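# Sort greasy glass jars into tray, clean ones stay

## Task

Several glass jars sit on the drying mat and at least one is still greasy, though none looks different. Every greasy jar must end up in the tray and every clean jar must end up on the mat. The tray must rest on the table, not on the mat. No jar may be dropped and broken. Everything must stay in place with no support from the robot. Finish by opening the grippers and moving both arms away.

## Robot and tools

Robot: two Kinova Gen3 seven-joint arms, left_arm and right_arm, each with a Robotiq 2F-85 parallel gripper and a wrist camera. Cameras: cam_high (overview), cam_left_wrist and cam_right_wrist, each 896x504, returned in that order.

Frame: one shared scene frame. The origin is on the table surface midway between the arms, +z is up, +x reaches out over the table, and left_arm sits on the +y side. The names left and right do not refer to image sides. Arm bases (URDF root) in this frame: left_arm at (+0.043, +0.329, 0) m, quat_wxyz (+0.996, 0, 0, -0.092); right_arm at (+0.010, -0.295, 0) m, quat_wxyz (+0.999, 0, 0, -0.042).

execute_actions takes "actions", a list that is empty or holds one item, and optional "pictures" (boolean, default on). An empty list moves nothing and just reports the state. A wait item is {"steps": N}, N up to 300 control steps at 1/30 s, counted from the previous result, with your reply time included. A motion item is {"rows": [...], "steps": N}, N up to 15 (default 15). Each row drives one step; if there are fewer rows than steps, the final row repeats. A refused call does nothing.

Row layout: one list of 18 numbers covering both arms, each in [-1, 1]. First left_arm: 7 joint numbers (waist, shoulder, upper arm roll, elbow, forearm roll, wrist pitch, wrist roll), then gripper position, then gripper speed. Then the same 9 for right_arm. Always send all 18.

Joint numbers are offsets, not poses. They are measured from the joint angles in the most recent result that printed them (before any such result in a scene, and for later calls within one reply, from where the arm stands when the action begins). They are not relative to the previous row. Scale: 1.0 equals 0.9985 rad for the first four joints and 0.8765 rad for the last three. Sending zeros therefore drives an arm back to those reference angles; it is not a hold. Stated ranges (rad): waist, upper arm roll, forearm roll and wrist roll -69.115 to 69.115; shoulder -2.250 to 2.250; elbow -2.580 to 2.580; wrist pitch -2.100 to 2.100. A request more than 0.013 rad outward past a range is refused; the true stop may differ by up to 0.013 rad, and requests beyond it are clipped there, with a "joint sent to its limit" line (possibly referring to an earlier action). No such line does not prove there is room left.

Motion limits: per step each joint target is kept within 0.304 rad (first four joints) or 0.266 rad (last three) of the measured angle, and targets that would move the gripper over 70 mm from where it is are scaled back. Joints accelerate and stop together; large moves may not be complete when the result arrives. Between calls the arms keep heading to the last row's target until they settle or a step is HELD.

Gripper numbers are absolute. Position: +1 fully open (85 mm), 0 about 41 mm, about -0.8 pads touch, -1 closes until blocked. Speed: -1 about 20 mm/s, 0 about 85, +1 about 150. Grip force is set by the arm, roughly 190 to 235 N per pad. To grip firmly hold position at -1; for a gentler grip open first, then close to slightly under the object width. To release, command a width larger than the object. To leave a gripper unchanged, repeat its previous two numbers; a 0 is an actual command. Closing pushes the fingertips about 13 mm farther from the wrist, so keep clearance above surfaces. end_effector_position is the point between closed pads; fingertips extend about 19 mm past it closed and 6 mm open. Fingers point along the gripper +z and close along its y.

Result lines: the state line gives each arm's gripper position (m) and quat_wxyz in the scene frame, less accurate at long reach. Joint positions and Joint velocities give one block per arm (rad, rad/s). position_measured_pct is about 50 - 50 x position: 0 fully open, about 90 pads together; stopping below 90 short of the request means something is held or blocking. HELD marks steps where a row was not (fully) sent. "joint command not followed" means the clearance check altered joint targets; the rest of the row still ran. TORQUE FAULT: a joint reached its load limit (48.6 N m for the first four joints, 30.6 for the last three, held weight included) and that arm halts 10 s, skipping the rest of the call. MOTOR HOT appears from 60 °C; at 75 °C an OVER-TEMPERATURE FAULT makes the arm brake weakly and sag. Holding loads heats motors, even while you are thinking.

zoom_image: {"camera": name, "region": [x0, y0, x1, y1]} in pixels of that camera's latest image, origin top-left, at most 504x504. read_manual: optional "section", only "licences"; returns licence text, no motion. finished_scene: {"scene": n} ends the current scene irreversibly and reports whether it succeeded.

Avoid: dropping or slamming jars (glass breaks), knocking anything off the table, leaving the tray on the mat, arms colliding or pressing on each other, and hard pushes. Loose objects may occasionally get nudged by outside disturbances.

Each tool is called after "Request:" by a JSON object that holds its "fn" and its "kwargs", one argument or row to a line.

## Session

Request:
{"fn": "execute_actions", "kwargs": {
  "actions": []
}}

Scene clock: 0.00 s of 7100.00 s.
left_arm: end_effector_position=(+0.2085, +0.1293, +0.1619) position_measured_pct=0.0 end_effector_quat_wxyz=(-0.032, +0.661, -0.749, -0.034) | right_arm: end_effector_position=(+0.4274, -0.0308, +0.2540) position_measured_pct=0.0 end_effector_quat_wxyz=(-0.522, +0.647, -0.422, -0.362)
Joint positions: left_arm=[ 1.129  0.182 -0.519  2.216  0.031  0.832  3.795] | right_arm=[ 0.516  0.927 -0.867  1.904 -1.04   0.872  4.372]
Joint velocities: left_arm=[-0.     0.002  0.001  0.     0.    -0.    -0.001] | right_arm=[ 0.    -0.    -0.    -0.     0.001  0.001  0.   ]
Motor temperatures (°C, as the motors report them): left_arm=[34 33 28 31 39 37 40] | right_arm=[32 30 31 29 36 35 49]

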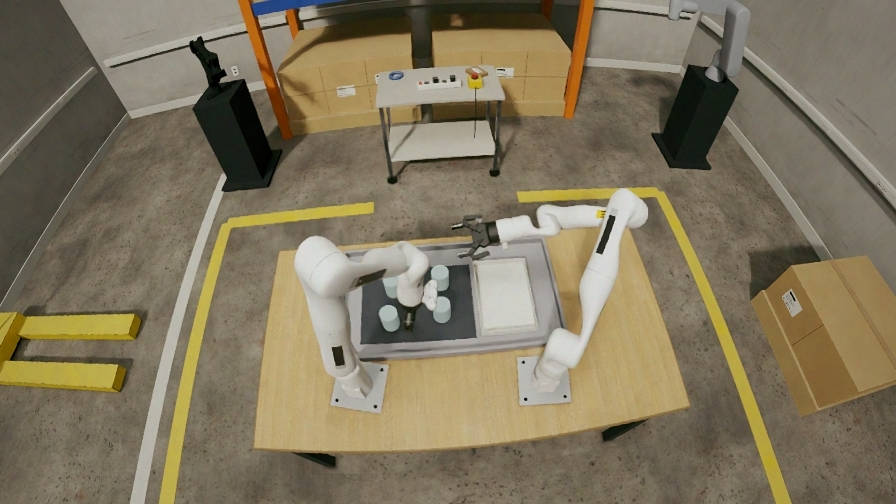

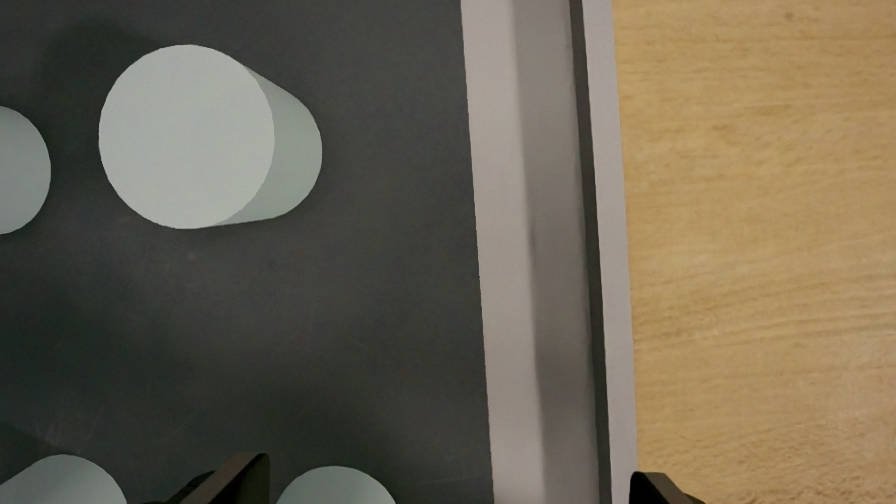

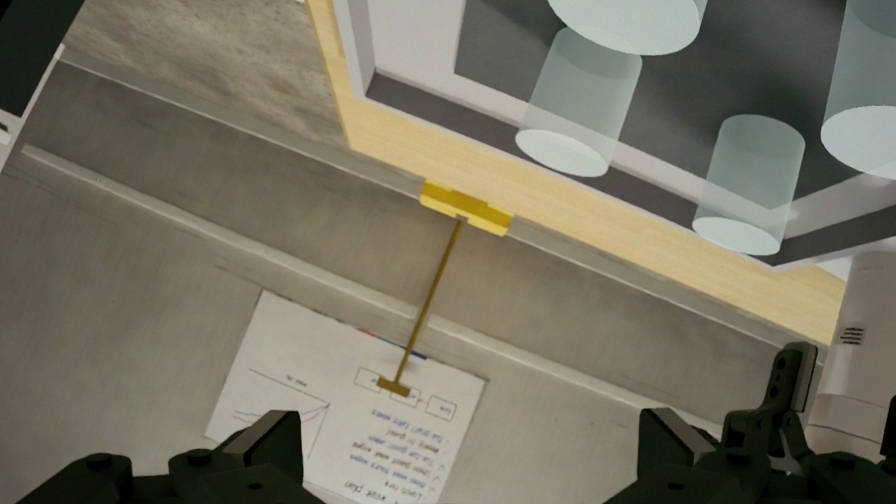

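Request:
{"fn": "zoom_image", "kwargs": {
  "camera": "cam_high",
  "region": [280, 200, 640, 420]
}}

Region (280, 200, 640, 420) of cam_high's 896x504 image, scaled by 1.400, with more detail than that image has.

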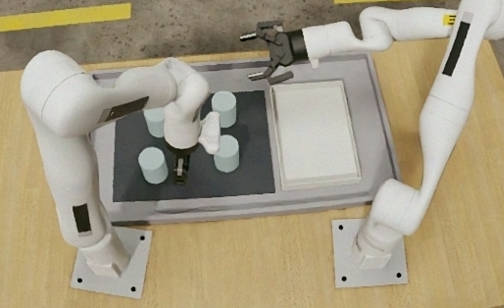

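Request:
{"fn": "execute_actions", "kwargs": {
  "actions": [
    {"rows":[[-0.496,0.066,0.52,-0.355,-0.035,0.228,1,1,0,0.9,0,0,0,0,0,0,1,0]]}
  ],
  "pictures": false
}}

Request:
{"fn": "execute_actions", "kwargs": {
  "actions": [
    {"steps":30}
  ],
  "pictures": false
}}

Request:
{"fn": "execute_actions", "kwargs": {
  "actions": [
    {"rows":[[0,0,0,0,0,0,0.96,1,0,0,0,0,0,0,0,0,1,0]]}
  ],
  "pictures": false
}}

Request:
{"fn": "execute_actions", "kwargs": {
  "actions": [
    {"steps":25}
  ]
}}

Scene clock: 16.17 s of 7100.00 s.
left_arm: end_effector_position=(+0.2714, +0.0524, +0.2107) position_measured_pct=0.0 end_effector_quat_wxyz=(-0.010, +0.790, -0.613, -0.004) | right_arm: end_effector_position=(+0.4940, -0.1960, +0.2542) position_measured_pct=0.0 end_effector_quat_wxyz=(+0.579, -0.560, +0.532, +0.262)
Joint positions: left_arm=[ 0.719  0.239 -0.094  1.91   0.004  1.006  4.204] | right_arm=[ 0.878  0.927 -0.867  1.903 -1.04   0.872  4.372]
Joint velocities: left_arm=[-0.576  0.053  0.755 -0.325 -0.025  0.176  1.216] | right_arm=[ 0.911  0.001  0.002 -0.003  0.    -0.     0.   ]
Motor temperatures (°C, as the motors report them): left_arm=[34 33 28 31 39 37 40] | right_arm=[32 30 31 29 36 35 49]
Steps of this call (steps 1 to 90: nothing new was sent; then 12.67 s passed at rest; steps 91 to 105: all 15 steps of this action). Readings (joint positions | what the end effector reports):
91: left_arm=[1.127 0.183 -0.518 2.215 0.031 0.832 3.796] | right_arm=[0.517 0.927 -0.867 1.904 -1.040 0.872 4.372] | left_arm position_measured_pct=0.0 | right_arm position_measured_pct=0.0
92: left_arm=[1.120 0.184 -0.512 2.210 0.030 0.836 3.800] | right_arm=[0.524 0.927 -0.868 1.904 -1.040 0.873 4.372] | left_arm position_measured_pct=0.0 | right_arm position_measured_pct=0.0
94: left_arm=[1.088 0.191 -0.486 2.184 0.028 0.854 3.823] | right_arm=[0.554 0.927 -0.869 1.905 -1.040 0.873 4.372] | left_arm position_measured_pct=0.0 | right_arm position_measured_pct=0.0
98: left_arm=[0.963 0.214 -0.367 2.068 0.017 0.923 3.928] | right_arm=[0.667 0.927 -0.868 1.904 -1.040 0.872 4.372] | left_arm position_measured_pct=0.0 | right_arm position_measured_pct=0.0
105: the state above

Scene clock: 17.17 s of 7100.00 s.
left_arm: end_effector_position=(+0.2792, +0.0391, +0.2199) position_measured_pct=0.0 end_effector_quat_wxyz=(+0.000, +0.909, -0.417, -0.000) | right_arm: end_effector_position=(+0.4763, -0.4570, +0.2540) position_measured_pct=0.0 end_effector_quat_wxyz=(+0.627, -0.399, +0.661, +0.100)
Joint positions: left_arm=[0.634 0.248 0.001 1.862 0.    1.032 4.672] | right_arm=[ 1.414  0.927 -0.867  1.904 -1.04   0.872  4.372]
Joint velocities: left_arm=[-0.001  0.001  0.    -0.     0.    -0.     0.   ] | right_arm=[ 0.005 -0.    -0.    -0.    -0.     0.001 -0.   ]
Motor temperatures (°C, as the motors report them): left_arm=[34 33 28 31 39 37 40] | right_arm=[32 30 31 29 36 35 49]
Steps of this call (steps 1 to 30: the robot went on to your last target). Readings (joint positions | what the end effector reports):
1: left_arm=[0.702 0.241 -0.072 1.900 0.003 1.011 4.244] | right_arm=[0.909 0.927 -0.867 1.903 -1.040 0.872 4.372] | left_arm position_measured_pct=0.0 | right_arm position_measured_pct=0.0
2: left_arm=[0.690 0.242 -0.055 1.892 0.003 1.015 4.285] | right_arm=[0.939 0.927 -0.867 1.903 -1.040 0.872 4.372] | left_arm position_measured_pct=0.0 | right_arm position_measured_pct=0.0
4: left_arm=[0.672 0.244 -0.034 1.881 0.002 1.021 4.366] | right_arm=[1.000 0.927 -0.867 1.903 -1.040 0.872 4.372] | left_arm position_measured_pct=0.0 | right_arm position_measured_pct=0.0
8: left_arm=[0.649 0.247 -0.013 1.869 0.001 1.028 4.529] | right_arm=[1.122 0.927 -0.867 1.903 -1.040 0.872 4.372] | left_arm position_measured_pct=0.0 | right_arm position_measured_pct=0.0
30: the state above

Scene clock: 17.67 s of 7100.00 s.
left_arm: end_effector_position=(+0.2792, +0.0391, +0.2199) position_measured_pct=0.0 end_effector_quat_wxyz=(+0.000, +0.984, -0.176, -0.000) | right_arm: end_effector_position=(+0.4763, -0.4570, +0.2540) position_measured_pct=0.0 end_effector_quat_wxyz=(+0.627, -0.399, +0.661, +0.100)
Joint positions: left_arm=[0.634 0.248 0.001 1.862 0.    1.032 5.178] | right_arm=[ 1.414  0.927 -0.867  1.904 -1.04   0.872  4.372]
Joint velocities: left_arm=[-0.001 -0.003  0.    -0.    -0.     0.003  1.216] | right_arm=[-0.     0.001  0.     0.    -0.001  0.     0.002]
Motor temperatures (°C, as the motors report them): left_arm=[34 33 28 31 39 37 40] | right_arm=[32 30 31 29 36 35 49]
Steps of this call (steps 1 to 15: all 15 steps of this action). Readings (joint positions | what the end effector reports):
1: left_arm=[0.634 0.248 0.001 1.862 0.000 1.032 4.673] | right_arm=[1.414 0.927 -0.866 1.904 -1.040 0.872 4.372] | left_arm position_measured_pct=0.0 | right_arm position_measured_pct=0.0
2: left_arm=[0.634 0.248 0.001 1.862 0.000 1.032 4.683] | right_arm=[1.414 0.927 -0.866 1.904 -1.040 0.872 4.372] | left_arm position_measured_pct=0.0 | right_arm position_measured_pct=0.0
4: left_arm=[0.634 0.248 0.001 1.862 0.000 1.032 4.733] | right_arm=[1.414 0.927 -0.867 1.904 -1.040 0.872 4.372] | left_arm position_measured_pct=0.0 | right_arm position_measured_pct=0.0
8: left_arm=[0.634 0.248 0.001 1.862 0.000 1.032 4.893] | right_arm=[1.414 0.927 -0.867 1.904 -1.040 0.872 4.372] | left_arm position_measured_pct=0.0 | right_arm position_measured_pct=0.0
15: the state above

Scene clock: 18.50 s of 7100.00 s.
left_arm: end_effector_position=(+0.2792, +0.0391, +0.2199) position_measured_pct=0.0 end_effector_quat_wxyz=(+0.000, +1.000, -0.009, -0.000) | right_arm: end_effector_position=(+0.4763, -0.4570, +0.2540) position_measured_pct=0.0 end_effector_quat_wxyz=(+0.627, -0.399, +0.661, +0.100)
Joint positions: left_arm=[0.634 0.248 0.001 1.862 0.    1.032 5.513] | right_arm=[ 1.414  0.927 -0.867  1.904 -1.04   0.872  4.372]
Joint velocities: left_arm=[-0.     0.001 -0.     0.    -0.    -0.    -0.   ] | right_arm=[ 0.    -0.     0.    -0.    -0.001 -0.     0.002]
Motor temperatures (°C, as the motors report them): left_arm=[34 33 28 31 39 37 40] | right_arm=[32 30 31 29 36 35 49]
Steps of this call (steps 1 to 25: the robot went on to your last target). Readings (joint positions | what the end effector reports):
1: left_arm=[0.634 0.248 0.001 1.862 0.000 1.032 5.218] | right_arm=[1.414 0.927 -0.867 1.904 -1.040 0.872 4.372] | left_arm position_measured_pct=0.0 | right_arm position_measured_pct=0.0
2: left_arm=[0.634 0.248 0.001 1.862 0.000 1.032 5.259] | right_arm=[1.414 0.927 -0.867 1.904 -1.040 0.872 4.372] | left_arm position_measured_pct=0.0 | right_arm position_measured_pct=0.0
4: left_arm=[0.634 0.248 0.001 1.862 0.000 1.032 5.340] | right_arm=[1.414 0.927 -0.867 1.904 -1.040 0.872 4.372] | left_arm position_measured_pct=0.0 | right_arm position_measured_pct=0.0
8: left_arm=[0.634 0.248 0.001 1.862 0.000 1.032 5.487] | right_arm=[1.414 0.927 -0.867 1.904 -1.040 0.872 4.372] | left_arm position_measured_pct=0.0 | right_arm position_measured_pct=0.0
25: the state above

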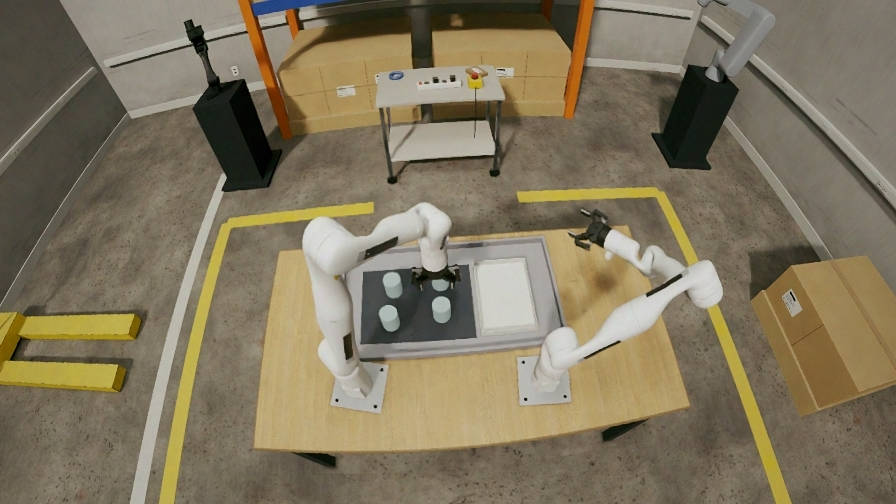

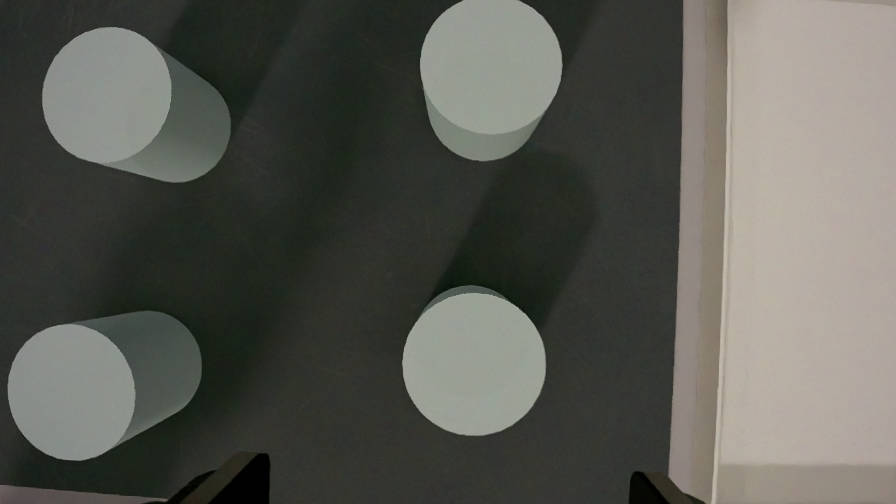

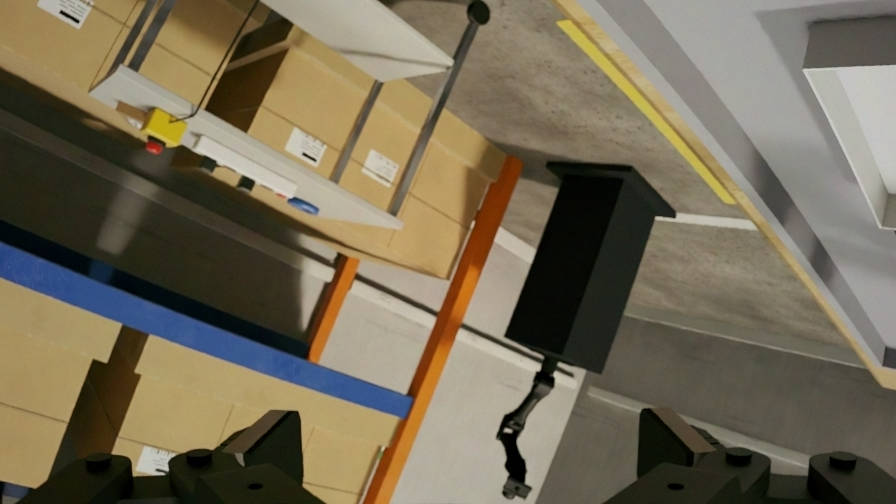

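Request:
{"fn": "execute_actions", "kwargs": {
  "actions": [
    {"rows":[[-0.007,0.171,0,0.101,0,-0.31,0.012,1,0,0,0,0,0,0,0,0,1,0]]}
  ],
  "pictures": false
}}

Request:
{"fn": "execute_actions", "kwargs": {
  "actions": [
    {"steps":15}
  ]
}}

Scene clock: 24.87 s of 7100.00 s.
left_arm: end_effector_position=(+0.2916, +0.0297, +0.1312) position_measured_pct=0.0 end_effector_quat_wxyz=(+0.001, +1.000, -0.001, +0.001) | right_arm: end_effector_position=(+0.4763, -0.4570, +0.2540) position_measured_pct=0.0 end_effector_quat_wxyz=(+0.627, -0.399, +0.661, +0.100)
Joint positions: left_arm=[0.627 0.416 0.001 1.963 0.    0.76  5.524] | right_arm=[ 1.414  0.927 -0.867  1.904 -1.04   0.872  4.372]
Joint velocities: left_arm=[-0.002  0.029  0.001  0.003 -0.    -0.002 -0.   ] | right_arm=[ 0.     0.    -0.     0.    -0.001  0.002  0.001]
Motor temperatures (°C, as the motors report them): left_arm=[34 33 28 31 39 37 40] | right_arm=[32 30 31 29 36 35 49]
Steps of this call (steps 1 to 15: the robot went on to your last target; steps 16 to 90: nothing new was sent; then 2.87 s passed at rest; steps 91 to 105: all 15 steps of this action). Readings (joint positions | what the end effector reports):
91: left_arm=[0.634 0.250 0.001 1.862 0.000 1.030 5.513] | right_arm=[1.414 0.927 -0.867 1.904 -1.040 0.872 4.372] | left_arm position_measured_pct=0.0 | right_arm position_measured_pct=0.0
92: left_arm=[0.634 0.256 0.001 1.865 0.000 1.022 5.514] | right_arm=[1.414 0.927 -0.867 1.904 -1.040 0.872 4.372] | left_arm position_measured_pct=0.0 | right_arm position_measured_pct=0.0
94: left_arm=[0.633 0.286 0.001 1.881 0.000 0.981 5.515] | right_arm=[1.414 0.927 -0.867 1.904 -1.040 0.872 4.372] | left_arm position_measured_pct=0.0 | right_arm position_measured_pct=0.0
98: left_arm=[0.629 0.378 0.001 1.937 0.000 0.830 5.521] | right_arm=[1.414 0.927 -0.867 1.904 -1.040 0.872 4.372] | left_arm position_measured_pct=0.0 | right_arm position_measured_pct=0.0
105: the state above

Scene clock: 25.37 s of 7100.00 s.
left_arm: end_effector_position=(+0.2913, +0.0302, +0.1300) position_measured_pct=0.0 end_effector_quat_wxyz=(+0.000, +1.000, -0.001, -0.000) | right_arm: end_effector_position=(+0.4763, -0.4570, +0.2540) position_measured_pct=0.0 end_effector_quat_wxyz=(+0.627, -0.399, +0.661, +0.100)
Joint positions: left_arm=[0.627 0.419 0.001 1.963 0.    0.76  5.524] | right_arm=[ 1.414  0.927 -0.867  1.904 -1.04   0.872  4.372]
Joint velocities: left_arm=[ 0.001  0.001 -0.001 -0.001  0.    -0.003 -0.002] | right_arm=[-0.     0.    -0.    -0.001 -0.    -0.    -0.   ]
Motor temperatures (°C, as the motors report them): left_arm=[34 33 28 31 39 37 40] | right_arm=[32 30 31 29 36 35 49]
Steps of this call (steps 1 to 15: the robot went on to your last target). Readings (joint positions | what the end effector reports):
1: left_arm=[0.627 0.417 0.001 1.963 0.000 0.760 5.524] | right_arm=[1.414 0.927 -0.867 1.904 -1.040 0.872 4.372] | left_arm position_measured_pct=0.0 | right_arm position_measured_pct=0.0
2: left_arm=[0.627 0.417 0.001 1.963 0.000 0.760 5.524] | right_arm=[1.414 0.927 -0.867 1.904 -1.040 0.872 4.372] | left_arm position_measured_pct=0.0 | right_arm position_measured_pct=0.0
4: left_arm=[0.627 0.418 0.001 1.963 0.000 0.760 5.524] | right_arm=[1.414 0.927 -0.867 1.904 -1.040 0.872 4.372] | left_arm position_measured_pct=0.0 | right_arm position_measured_pct=0.0
8: left_arm=[0.627 0.419 0.001 1.963 0.000 0.760 5.524] | right_arm=[1.414 0.927 -0.867 1.904 -1.040 0.872 4.372] | left_arm position_measured_pct=0.0 | right_arm position_measured_pct=0.0
15: the state above
All arms were judged still, so your last target was given up. Only a new action makes them travel on or press farther. Fingers that are still opening or closing keep moving.

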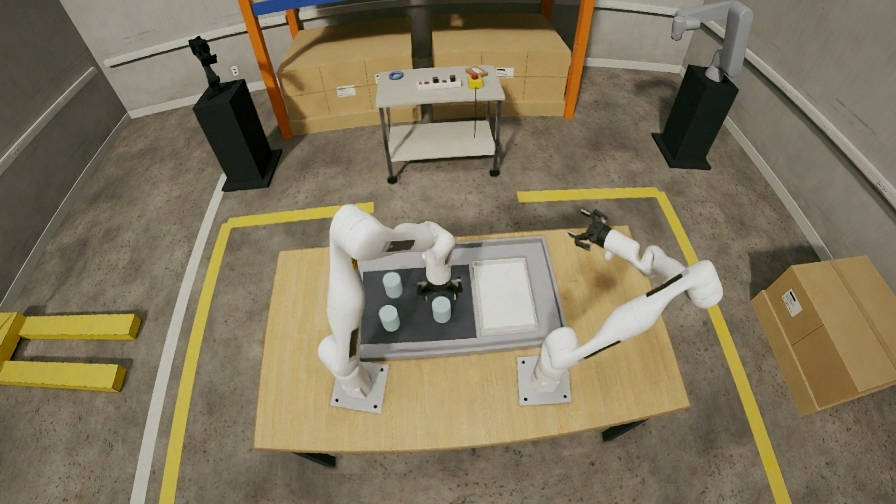

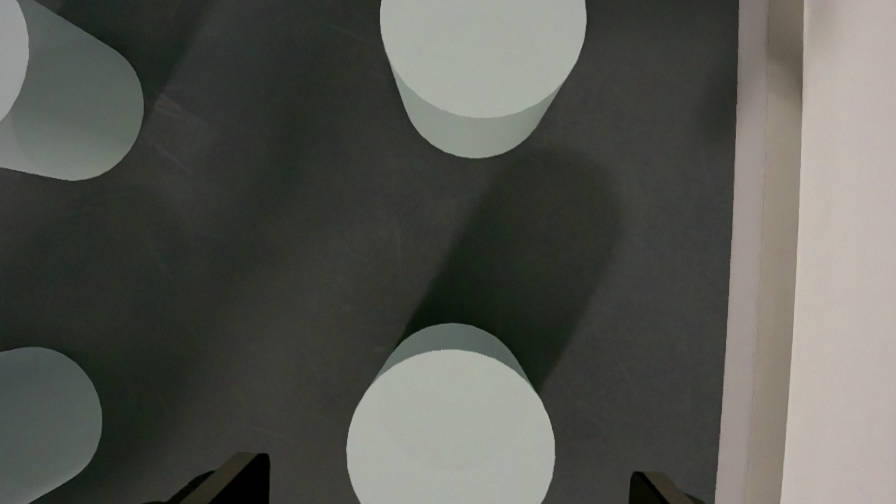

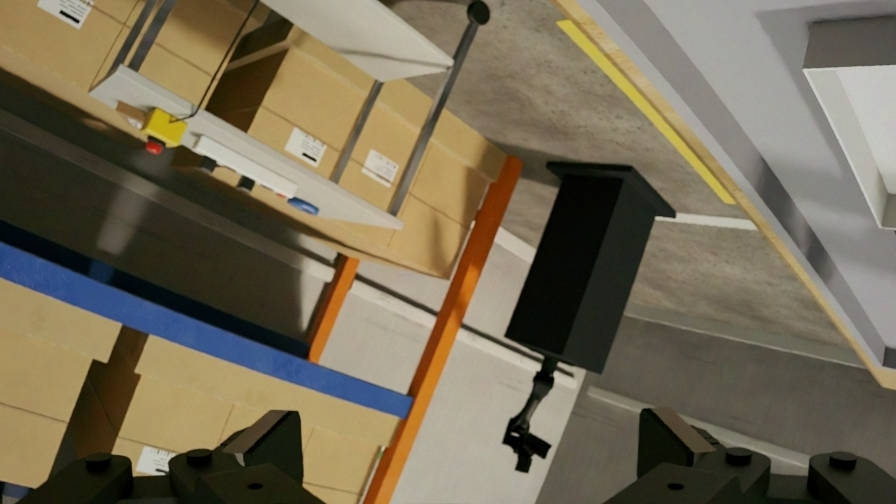

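Request:
{"fn": "execute_actions", "kwargs": {
  "actions": [
    {"rows":[[0,0.168,0,0.078,0,-0.281,0,1,0,0,0,0,0,0,0,0,1,0]]}
  ],
  "pictures": false
}}

Request:
{"fn": "execute_actions", "kwargs": {
  "actions": [
    {"steps":8}
  ]
}}

Request:
{"fn": "execute_actions", "kwargs": {
  "actions": [
    {"rows":[[0,0,0,0,0,0,0,0.4,-0.6,0,0,0,0,0,0,0,1,0]]}
  ],
  "pictures": false
}}

Request:
{"fn": "execute_actions", "kwargs": {
  "actions": [
    {"steps":15}
  ]
}}

Scene clock: 29.37 s of 7100.00 s.
left_arm: end_effector_position=(+0.2918, +0.0296, +0.0513) position_measured_pct=0.0 end_effector_quat_wxyz=(+0.002, +1.000, -0.001, +0.001) | right_arm: end_effector_position=(+0.4763, -0.4570, +0.2540) position_measured_pct=0.0 end_effector_quat_wxyz=(+0.627, -0.399, +0.661, +0.100)
Joint positions: left_arm=[0.627 0.584 0.001 2.04  0.    0.514 5.524] | right_arm=[ 1.414  0.927 -0.867  1.904 -1.04   0.872  4.372]
Joint velocities: left_arm=[ 0.     0.026  0.     0.002  0.    -0.002 -0.001] | right_arm=[-0.    -0.    -0.    -0.     0.001 -0.     0.001]
Motor temperatures (°C, as the motors report them): left_arm=[34 33 28 31 39 37 40] | right_arm=[32 30 31 29 36 35 49]
Steps of this call (steps 1 to 90: nothing new was sent; then 0.50 s passed at rest; steps 91 to 105: all 15 steps of this action). Readings (joint positions | what the end effector reports):
91: left_arm=[0.627 0.421 0.001 1.963 0.000 0.759 5.524] | right_arm=[1.414 0.927 -0.867 1.904 -1.040 0.872 4.372] | left_arm position_measured_pct=0.0 | right_arm position_measured_pct=0.0
92: left_arm=[0.627 0.427 0.001 1.965 0.000 0.751 5.524] | right_arm=[1.414 0.927 -0.867 1.904 -1.040 0.872 4.372] | left_arm position_measured_pct=0.0 | right_arm position_measured_pct=0.0
94: left_arm=[0.627 0.457 0.001 1.977 0.000 0.712 5.524] | right_arm=[1.414 0.927 -0.867 1.904 -1.040 0.872 4.372] | left_arm position_measured_pct=0.0 | right_arm position_measured_pct=0.0
98: left_arm=[0.627 0.551 0.001 2.023 0.000 0.569 5.524] | right_arm=[1.414 0.927 -0.867 1.904 -1.040 0.872 4.372] | left_arm position_measured_pct=0.0 | right_arm position_measured_pct=0.0
105: the state above

Scene clock: 29.63 s of 7100.00 s.
left_arm: end_effector_position=(+0.2914, +0.0301, +0.0503) position_measured_pct=0.0 end_effector_quat_wxyz=(+0.001, +1.000, -0.001, +0.000) | right_arm: end_effector_position=(+0.4763, -0.4570, +0.2540) position_measured_pct=0.0 end_effector_quat_wxyz=(+0.627, -0.399, +0.661, +0.100)
Joint positions: left_arm=[0.627 0.587 0.001 2.041 0.    0.514 5.524] | right_arm=[ 1.414  0.927 -0.867  1.904 -1.04   0.872  4.372]
Joint velocities: left_arm=[-0.001  0.002 -0.001  0.    -0.     0.002 -0.   ] | right_arm=[-0.     0.    -0.     0.001  0.001  0.     0.   ]
Motor temperatures (°C, as the motors report them): left_arm=[34 33 28 31 39 37 40] | right_arm=[32 30 31 29 36 35 49]
Steps of this call (steps 1 to 8: the robot went on to your last target). Readings (joint positions | what the end effector reports):
1: left_arm=[0.627 0.585 0.001 2.041 0.000 0.514 5.524] | right_arm=[1.414 0.927 -0.867 1.904 -1.040 0.872 4.372] | left_arm position_measured_pct=0.0 | right_arm position_measured_pct=0.0
2: left_arm=[0.627 0.585 0.001 2.041 0.000 0.514 5.524] | right_arm=[1.414 0.927 -0.867 1.904 -1.040 0.872 4.372] | left_arm position_measured_pct=0.0 | right_arm position_measured_pct=0.0
4: left_arm=[0.627 0.586 0.001 2.041 0.000 0.514 5.524] | right_arm=[1.414 0.927 -0.867 1.904 -1.040 0.872 4.372] | left_arm position_measured_pct=0.0 | right_arm position_measured_pct=0.0
8: the state above

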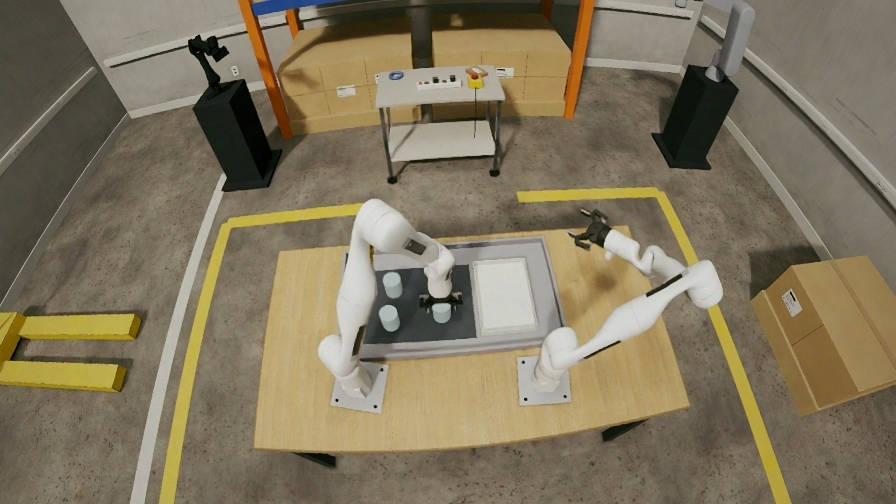

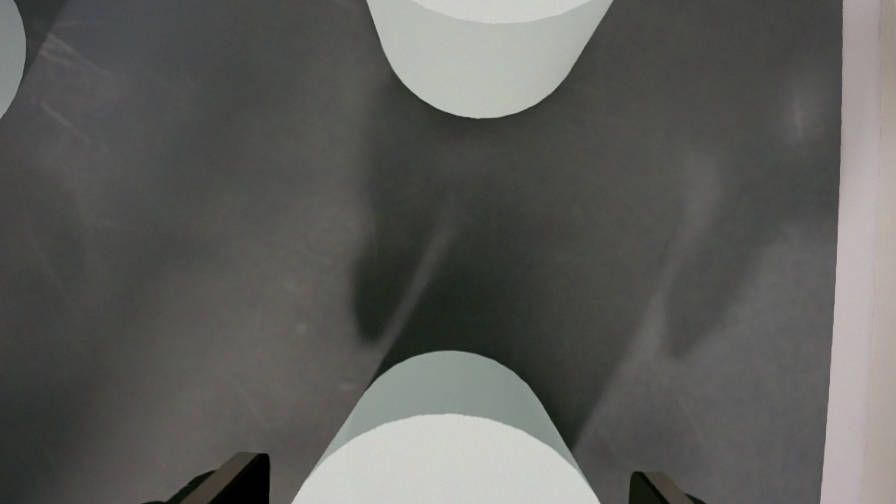

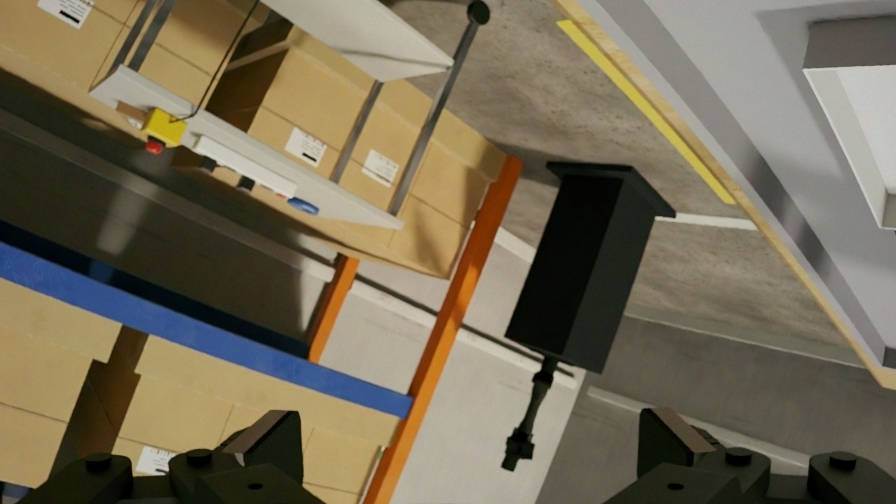

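Scene clock: 30.13 s of 7100.00 s.
left_arm: end_effector_position=(+0.2914, +0.0301, +0.0503) position_measured_pct=19.8 end_effector_quat_wxyz=(+0.001, +1.000, -0.001, +0.000) | right_arm: end_effector_position=(+0.4763, -0.4570, +0.2540) position_measured_pct=0.0 end_effector_quat_wxyz=(+0.627, -0.399, +0.661, +0.100)
Joint positions: left_arm=[0.627 0.587 0.001 2.041 0.    0.514 5.524] | right_arm=[ 1.414  0.927 -0.867  1.904 -1.04   0.872  4.372]
Joint velocities: left_arm=[-0.002 -0.001  0.    -0.001 -0.     0.001 -0.001] | right_arm=[ 0.    -0.    -0.    -0.001  0.001 -0.002  0.002]
Motor temperatures (°C, as the motors report them): left_arm=[34 33 28 31 39 37 40] | right_arm=[32 30 31 29 36 35 49]
Steps of this call (steps 1 to 15: all 15 steps of this action). Readings (joint positions | what the end effector reports):
1: left_arm=[0.627 0.587 0.001 2.041 0.000 0.514 5.524] | right_arm=[1.414 0.927 -0.867 1.904 -1.040 0.872 4.372] | left_arm position_measured_pct=0.0 | right_arm position_measured_pct=0.0
2: left_arm=[0.627 0.586 0.001 2.041 0.000 0.514 5.524] | right_arm=[1.414 0.927 -0.867 1.904 -1.040 0.872 4.372] | left_arm position_measured_pct=0.4 | right_arm position_measured_pct=0.0
4: left_arm=[0.627 0.586 0.001 2.041 0.000 0.514 5.524] | right_arm=[1.414 0.927 -0.867 1.904 -1.040 0.872 4.372] | left_arm position_measured_pct=2.4 | right_arm position_measured_pct=0.0
8: left_arm=[0.627 0.587 0.001 2.041 0.000 0.514 5.524] | right_arm=[1.414 0.927 -0.867 1.904 -1.040 0.872 4.372] | left_arm position_measured_pct=8.7 | right_arm position_measured_pct=0.0
15: the state above

Scene clock: 30.63 s of 7100.00 s.
left_arm: end_effector_position=(+0.2914, +0.0301, +0.0505) position_measured_pct=27.8 end_effector_quat_wxyz=(+0.001, +1.000, -0.001, +0.000) | right_arm: end_effector_position=(+0.4763, -0.4570, +0.2540) position_measured_pct=0.0 end_effector_quat_wxyz=(+0.627, -0.399, +0.661, +0.100)
Joint positions: left_arm=[0.627 0.586 0.001 2.041 0.    0.514 5.524] | right_arm=[ 1.414  0.927 -0.867  1.904 -1.04   0.872  4.372]
Joint velocities: left_arm=[-0.    -0.    -0.    -0.     0.    -0.    -0.001] | right_arm=[ 0.    -0.     0.     0.    -0.    -0.001  0.001]
Motor temperatures (°C, as the motors report them): left_arm=[34 33 28 31 39 37 40] | right_arm=[32 30 31 29 36 35 49]
Steps of this call (steps 1 to 15: the robot went on to your last target). Readings (joint positions | what the end effector reports):
1: left_arm=[0.627 0.587 0.001 2.041 0.000 0.514 5.524] | right_arm=[1.414 0.927 -0.867 1.904 -1.040 0.872 4.372] | left_arm position_measured_pct=21.4 | right_arm position_measured_pct=0.0
2: left_arm=[0.627 0.587 0.001 2.041 0.000 0.514 5.524] | right_arm=[1.414 0.927 -0.867 1.904 -1.040 0.872 4.372] | left_arm position_measured_pct=23.0 | right_arm position_measured_pct=0.0
4: left_arm=[0.627 0.586 0.001 2.041 0.000 0.514 5.524] | right_arm=[1.414 0.927 -0.867 1.904 -1.040 0.872 4.372] | left_arm position_measured_pct=26.6 | right_arm position_measured_pct=0.0
8: left_arm=[0.627 0.586 0.001 2.041 0.000 0.514 5.524] | right_arm=[1.414 0.927 -0.867 1.904 -1.040 0.872 4.372] | left_arm position_measured_pct=27.8 | right_arm position_measured_pct=0.0
15: the state above
All arms were judged still, so your last target was given up. Only a new action makes them travel on or press farther. Fingers that are still opening or closing keep moving.

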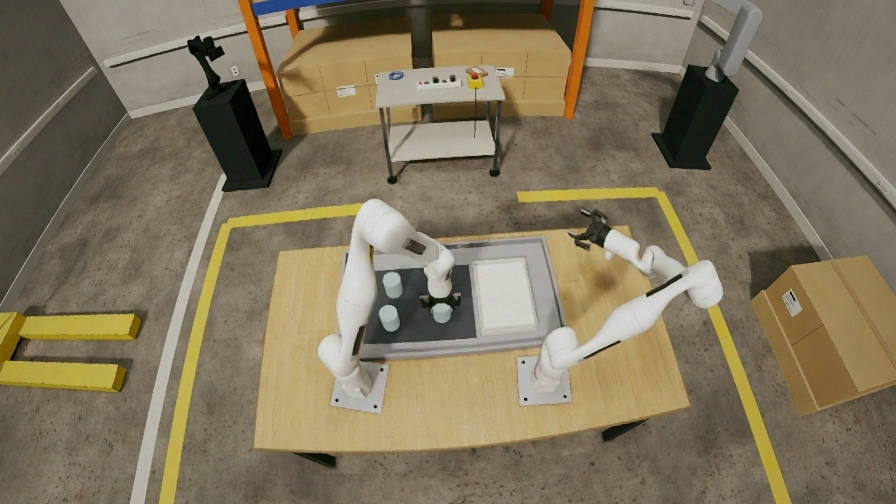

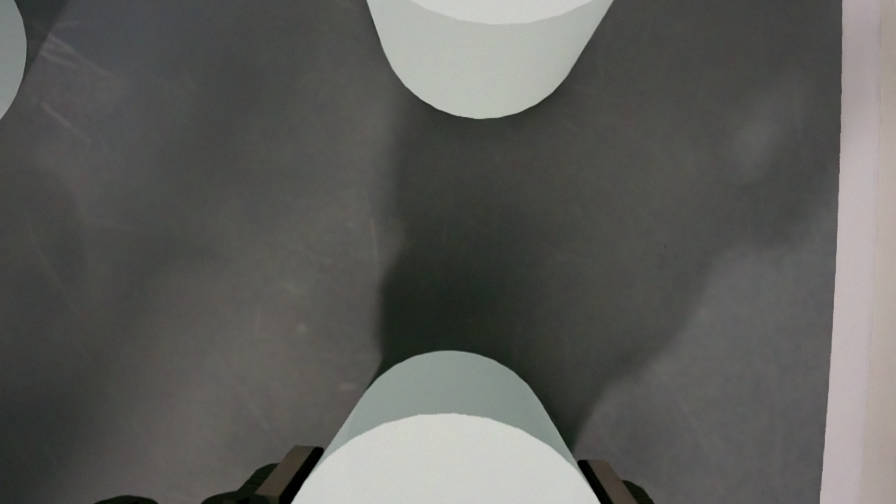

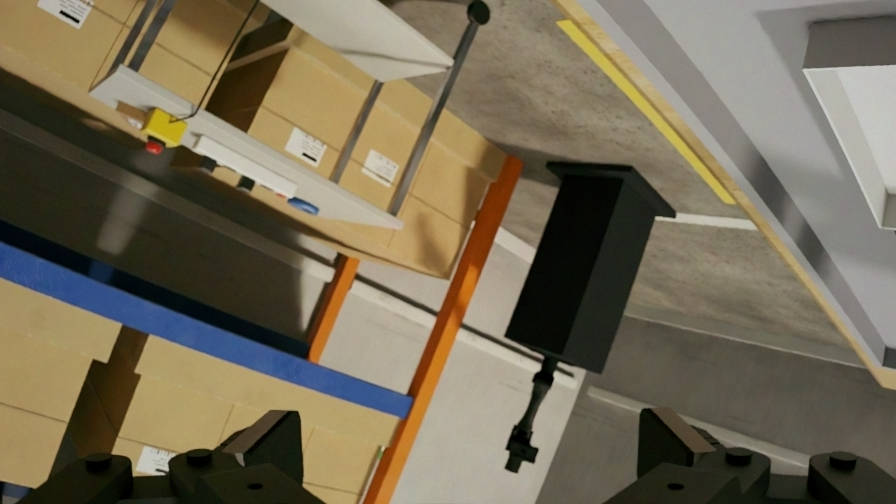

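Request:
{"fn": "execute_actions", "kwargs": {
  "actions": [
    {"rows":[[0,0,0,0,0,0,0,0.5,-0.6,0,0,0,0,0,0,0,1,0],[0,0,0,0,0,0,0,0.5,-0.6,0,0,0,0,0,0,0,1,0],[0,0,0,0,0,0,0,0.5,-0.6,0,0,0,0,0,0,0,1,0],[0,0,0,0,0,0,0,0.5,-0.6,0,0,0,0,0,0,0,1,0],[0,0,0,0,0,0,0,0.5,-0.6,0,0,0,0,0,0,0,1,0],[0,0,0,0,0,0,0,0.5,-0.6,0,0,0,0,0,0,0,1,0],[0,0,0,0,0,0,0,0.435,-1,0,0,0,0,0,0,0,1,0]]}
  ],
  "pictures": false
}}

Request:
{"fn": "execute_actions", "kwargs": {
  "actions": [
    {"steps":8}
  ],
  "pictures": false
}}

Request:
{"fn": "execute_actions", "kwargs": {
  "actions": [
    {"rows":[[0,-0.022,0,-0.007,0,0.033,0,0.435,-1,0,0,0,0,0,0,0,1,0]]}
  ]
}}

Scene clock: 34.13 s of 7100.00 s.
left_arm: end_effector_position=(+0.2914, +0.0299, +0.0507) position_measured_pct=27.0 end_effector_quat_wxyz=(+0.001, +1.000, -0.001, +0.000) | right_arm: end_effector_position=(+0.4763, -0.4570, +0.2540) position_measured_pct=0.0 end_effector_quat_wxyz=(+0.627, -0.399, +0.661, +0.100)
Joint positions: left_arm=[0.627 0.585 0.001 2.041 0.    0.514 5.524] | right_arm=[ 1.414  0.927 -0.867  1.904 -1.04   0.872  4.372]
Joint velocities: left_arm=[-0.     0.    -0.001 -0.    -0.    -0.001 -0.   ] | right_arm=[-0. -0. -0.  0. -0.  0.  0.]
Motor temperatures (°C, as the motors report them): left_arm=[34 33 28 31 39 37 40] | right_arm=[32 30 31 29 36 35 49]
Steps of this call (steps 1 to 90: nothing new was sent; steps 91 to 105: all 15 steps of this action). Readings (joint positions | what the end effector reports):
91: left_arm=[0.627 0.586 0.001 2.041 0.000 0.514 5.524] | right_arm=[1.414 0.927 -0.867 1.904 -1.040 0.872 4.372] | left_arm position_measured_pct=27.8 | right_arm position_measured_pct=0.0
92: left_arm=[0.627 0.586 0.001 2.041 0.000 0.514 5.524] | right_arm=[1.414 0.927 -0.867 1.904 -1.040 0.872 4.372] | left_arm position_measured_pct=27.4 | right_arm position_measured_pct=0.0
94: left_arm=[0.627 0.586 0.001 2.041 0.000 0.514 5.524] | right_arm=[1.414 0.927 -0.867 1.904 -1.040 0.872 4.372] | left_arm position_measured_pct=25.8 | right_arm position_measured_pct=0.0
98: left_arm=[0.627 0.586 0.001 2.041 0.000 0.514 5.524] | right_arm=[1.414 0.927 -0.867 1.904 -1.040 0.872 4.372] | left_arm position_measured_pct=25.4 | right_arm position_measured_pct=0.0
105: the state above

Scene clock: 34.40 s of 7100.00 s.
left_arm: end_effector_position=(+0.2914, +0.0299, +0.0507) position_measured_pct=27.0 end_effector_quat_wxyz=(+0.001, +1.000, -0.001, +0.000) | right_arm: end_effector_position=(+0.4763, -0.4570, +0.2540) position_measured_pct=0.0 end_effector_quat_wxyz=(+0.627, -0.399, +0.661, +0.100)
Joint positions: left_arm=[0.627 0.585 0.001 2.041 0.    0.514 5.524] | right_arm=[ 1.414  0.927 -0.867  1.904 -1.04   0.872  4.372]
Joint velocities: left_arm=[ 0.     0.001  0.001  0.    -0.     0.001 -0.001] | right_arm=[ 0.     0.    -0.     0.    -0.001  0.001 -0.   ]
Motor temperatures (°C, as the motors report them): left_arm=[34 33 28 31 39 37 40] | right_arm=[32 30 31 29 36 35 49]
Steps of this call (steps 1 to 8: the robot went on to your last target). Readings (joint positions | what the end effector reports):
1: left_arm=[0.627 0.585 0.001 2.041 0.000 0.514 5.524] | right_arm=[1.414 0.927 -0.867 1.904 -1.040 0.872 4.372] | left_arm position_measured_pct=27.0 | right_arm position_measured_pct=0.0
2: left_arm=[0.627 0.585 0.001 2.041 0.000 0.514 5.524] | right_arm=[1.414 0.927 -0.867 1.904 -1.040 0.872 4.372] | left_arm position_measured_pct=27.0 | right_arm position_measured_pct=0.0
4: left_arm=[0.627 0.585 0.001 2.041 0.000 0.514 5.524] | right_arm=[1.414 0.927 -0.867 1.904 -1.040 0.872 4.372] | left_arm position_measured_pct=27.0 | right_arm position_measured_pct=0.0
8: the state above

Scene clock: 34.90 s of 7100.00 s.
left_arm: end_effector_position=(+0.2915, +0.0299, +0.0603) position_measured_pct=27.0 end_effector_quat_wxyz=(+0.001, +1.000, -0.001, +0.000) | right_arm: end_effector_position=(+0.4763, -0.4570, +0.2540) position_measured_pct=0.0 end_effector_quat_wxyz=(+0.627, -0.399, +0.661, +0.100)
Joint positions: left_arm=[0.627 0.564 0.001 2.034 0.    0.543 5.524] | right_arm=[ 1.414  0.927 -0.867  1.904 -1.04   0.872  4.372]
Joint velocities: left_arm=[-0.002 -0.     0.001 -0.    -0.     0.     0.001] | right_arm=[-0.    -0.     0.     0.001 -0.    -0.002  0.001]
Motor temperatures (°C, as the motors report them): left_arm=[34 33 28 31 39 37 40] | right_arm=[32 30 31 29 36 35 49]
Steps of this call (steps 1 to 15: all 15 steps of this action). Readings (joint positions | what the end effector reports):
1: left_arm=[0.627 0.584 0.001 2.040 0.000 0.515 5.524] | right_arm=[1.414 0.927 -0.867 1.904 -1.040 0.872 4.372] | left_arm position_measured_pct=27.0 | right_arm position_measured_pct=0.0
2: left_arm=[0.627 0.578 0.001 2.039 0.000 0.522 5.524] | right_arm=[1.414 0.927 -0.867 1.904 -1.040 0.872 4.372] | left_arm position_measured_pct=27.0 | right_arm position_measured_pct=0.0
4: left_arm=[0.627 0.565 0.001 2.034 0.000 0.540 5.524] | right_arm=[1.414 0.927 -0.867 1.904 -1.040 0.872 4.372] | left_arm position_measured_pct=27.0 | right_arm position_measured_pct=0.0
8: left_arm=[0.627 0.564 0.001 2.034 0.000 0.543 5.524] | right_arm=[1.414 0.927 -0.867 1.904 -1.040 0.872 4.372] | left_arm position_measured_pct=27.0 | right_arm position_measured_pct=0.0
15: the state above

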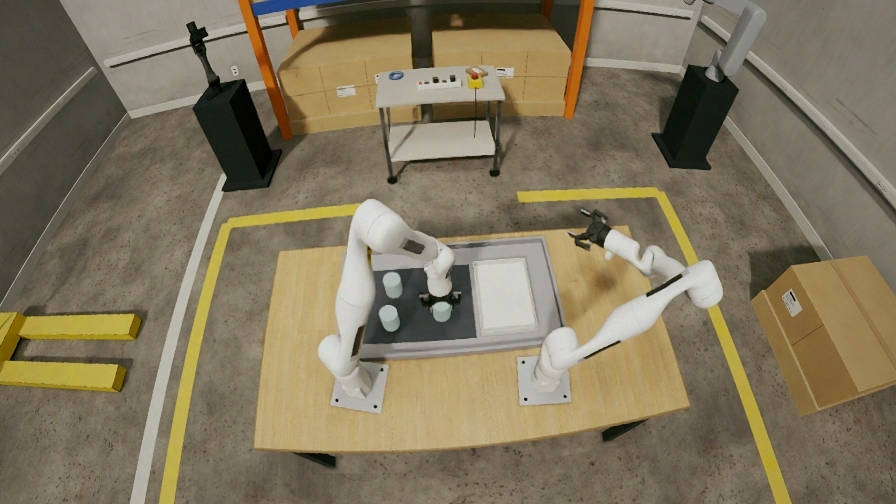

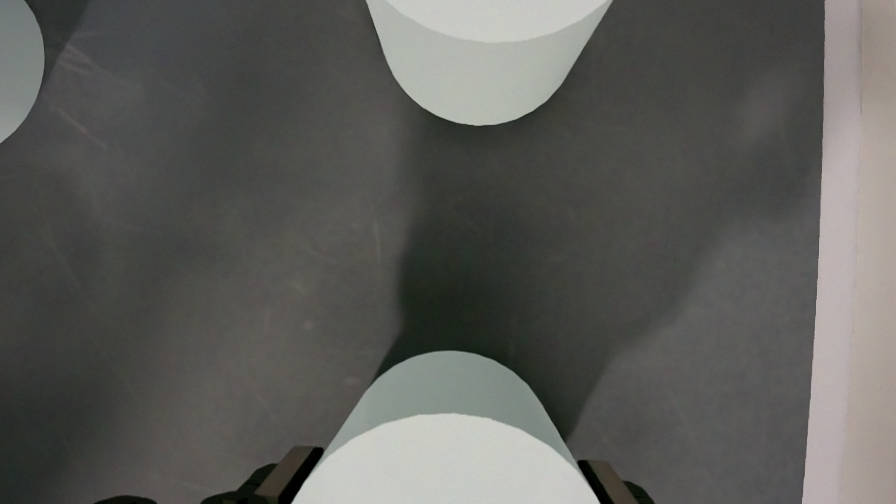

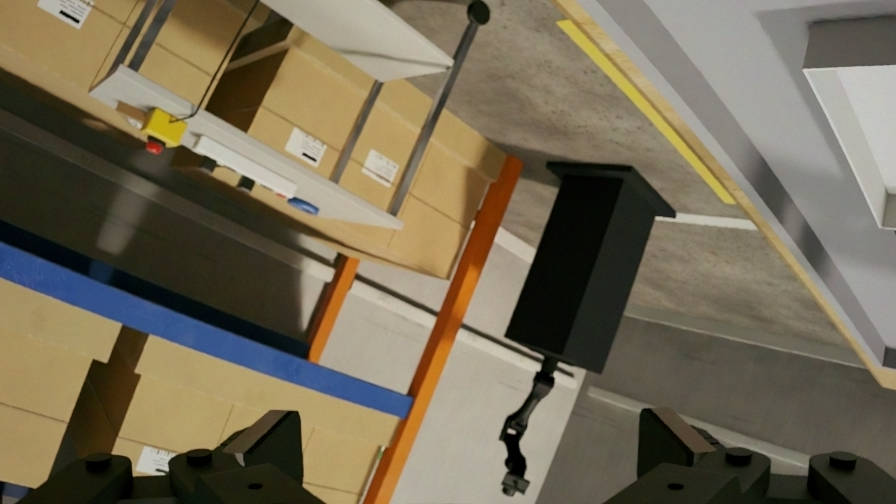

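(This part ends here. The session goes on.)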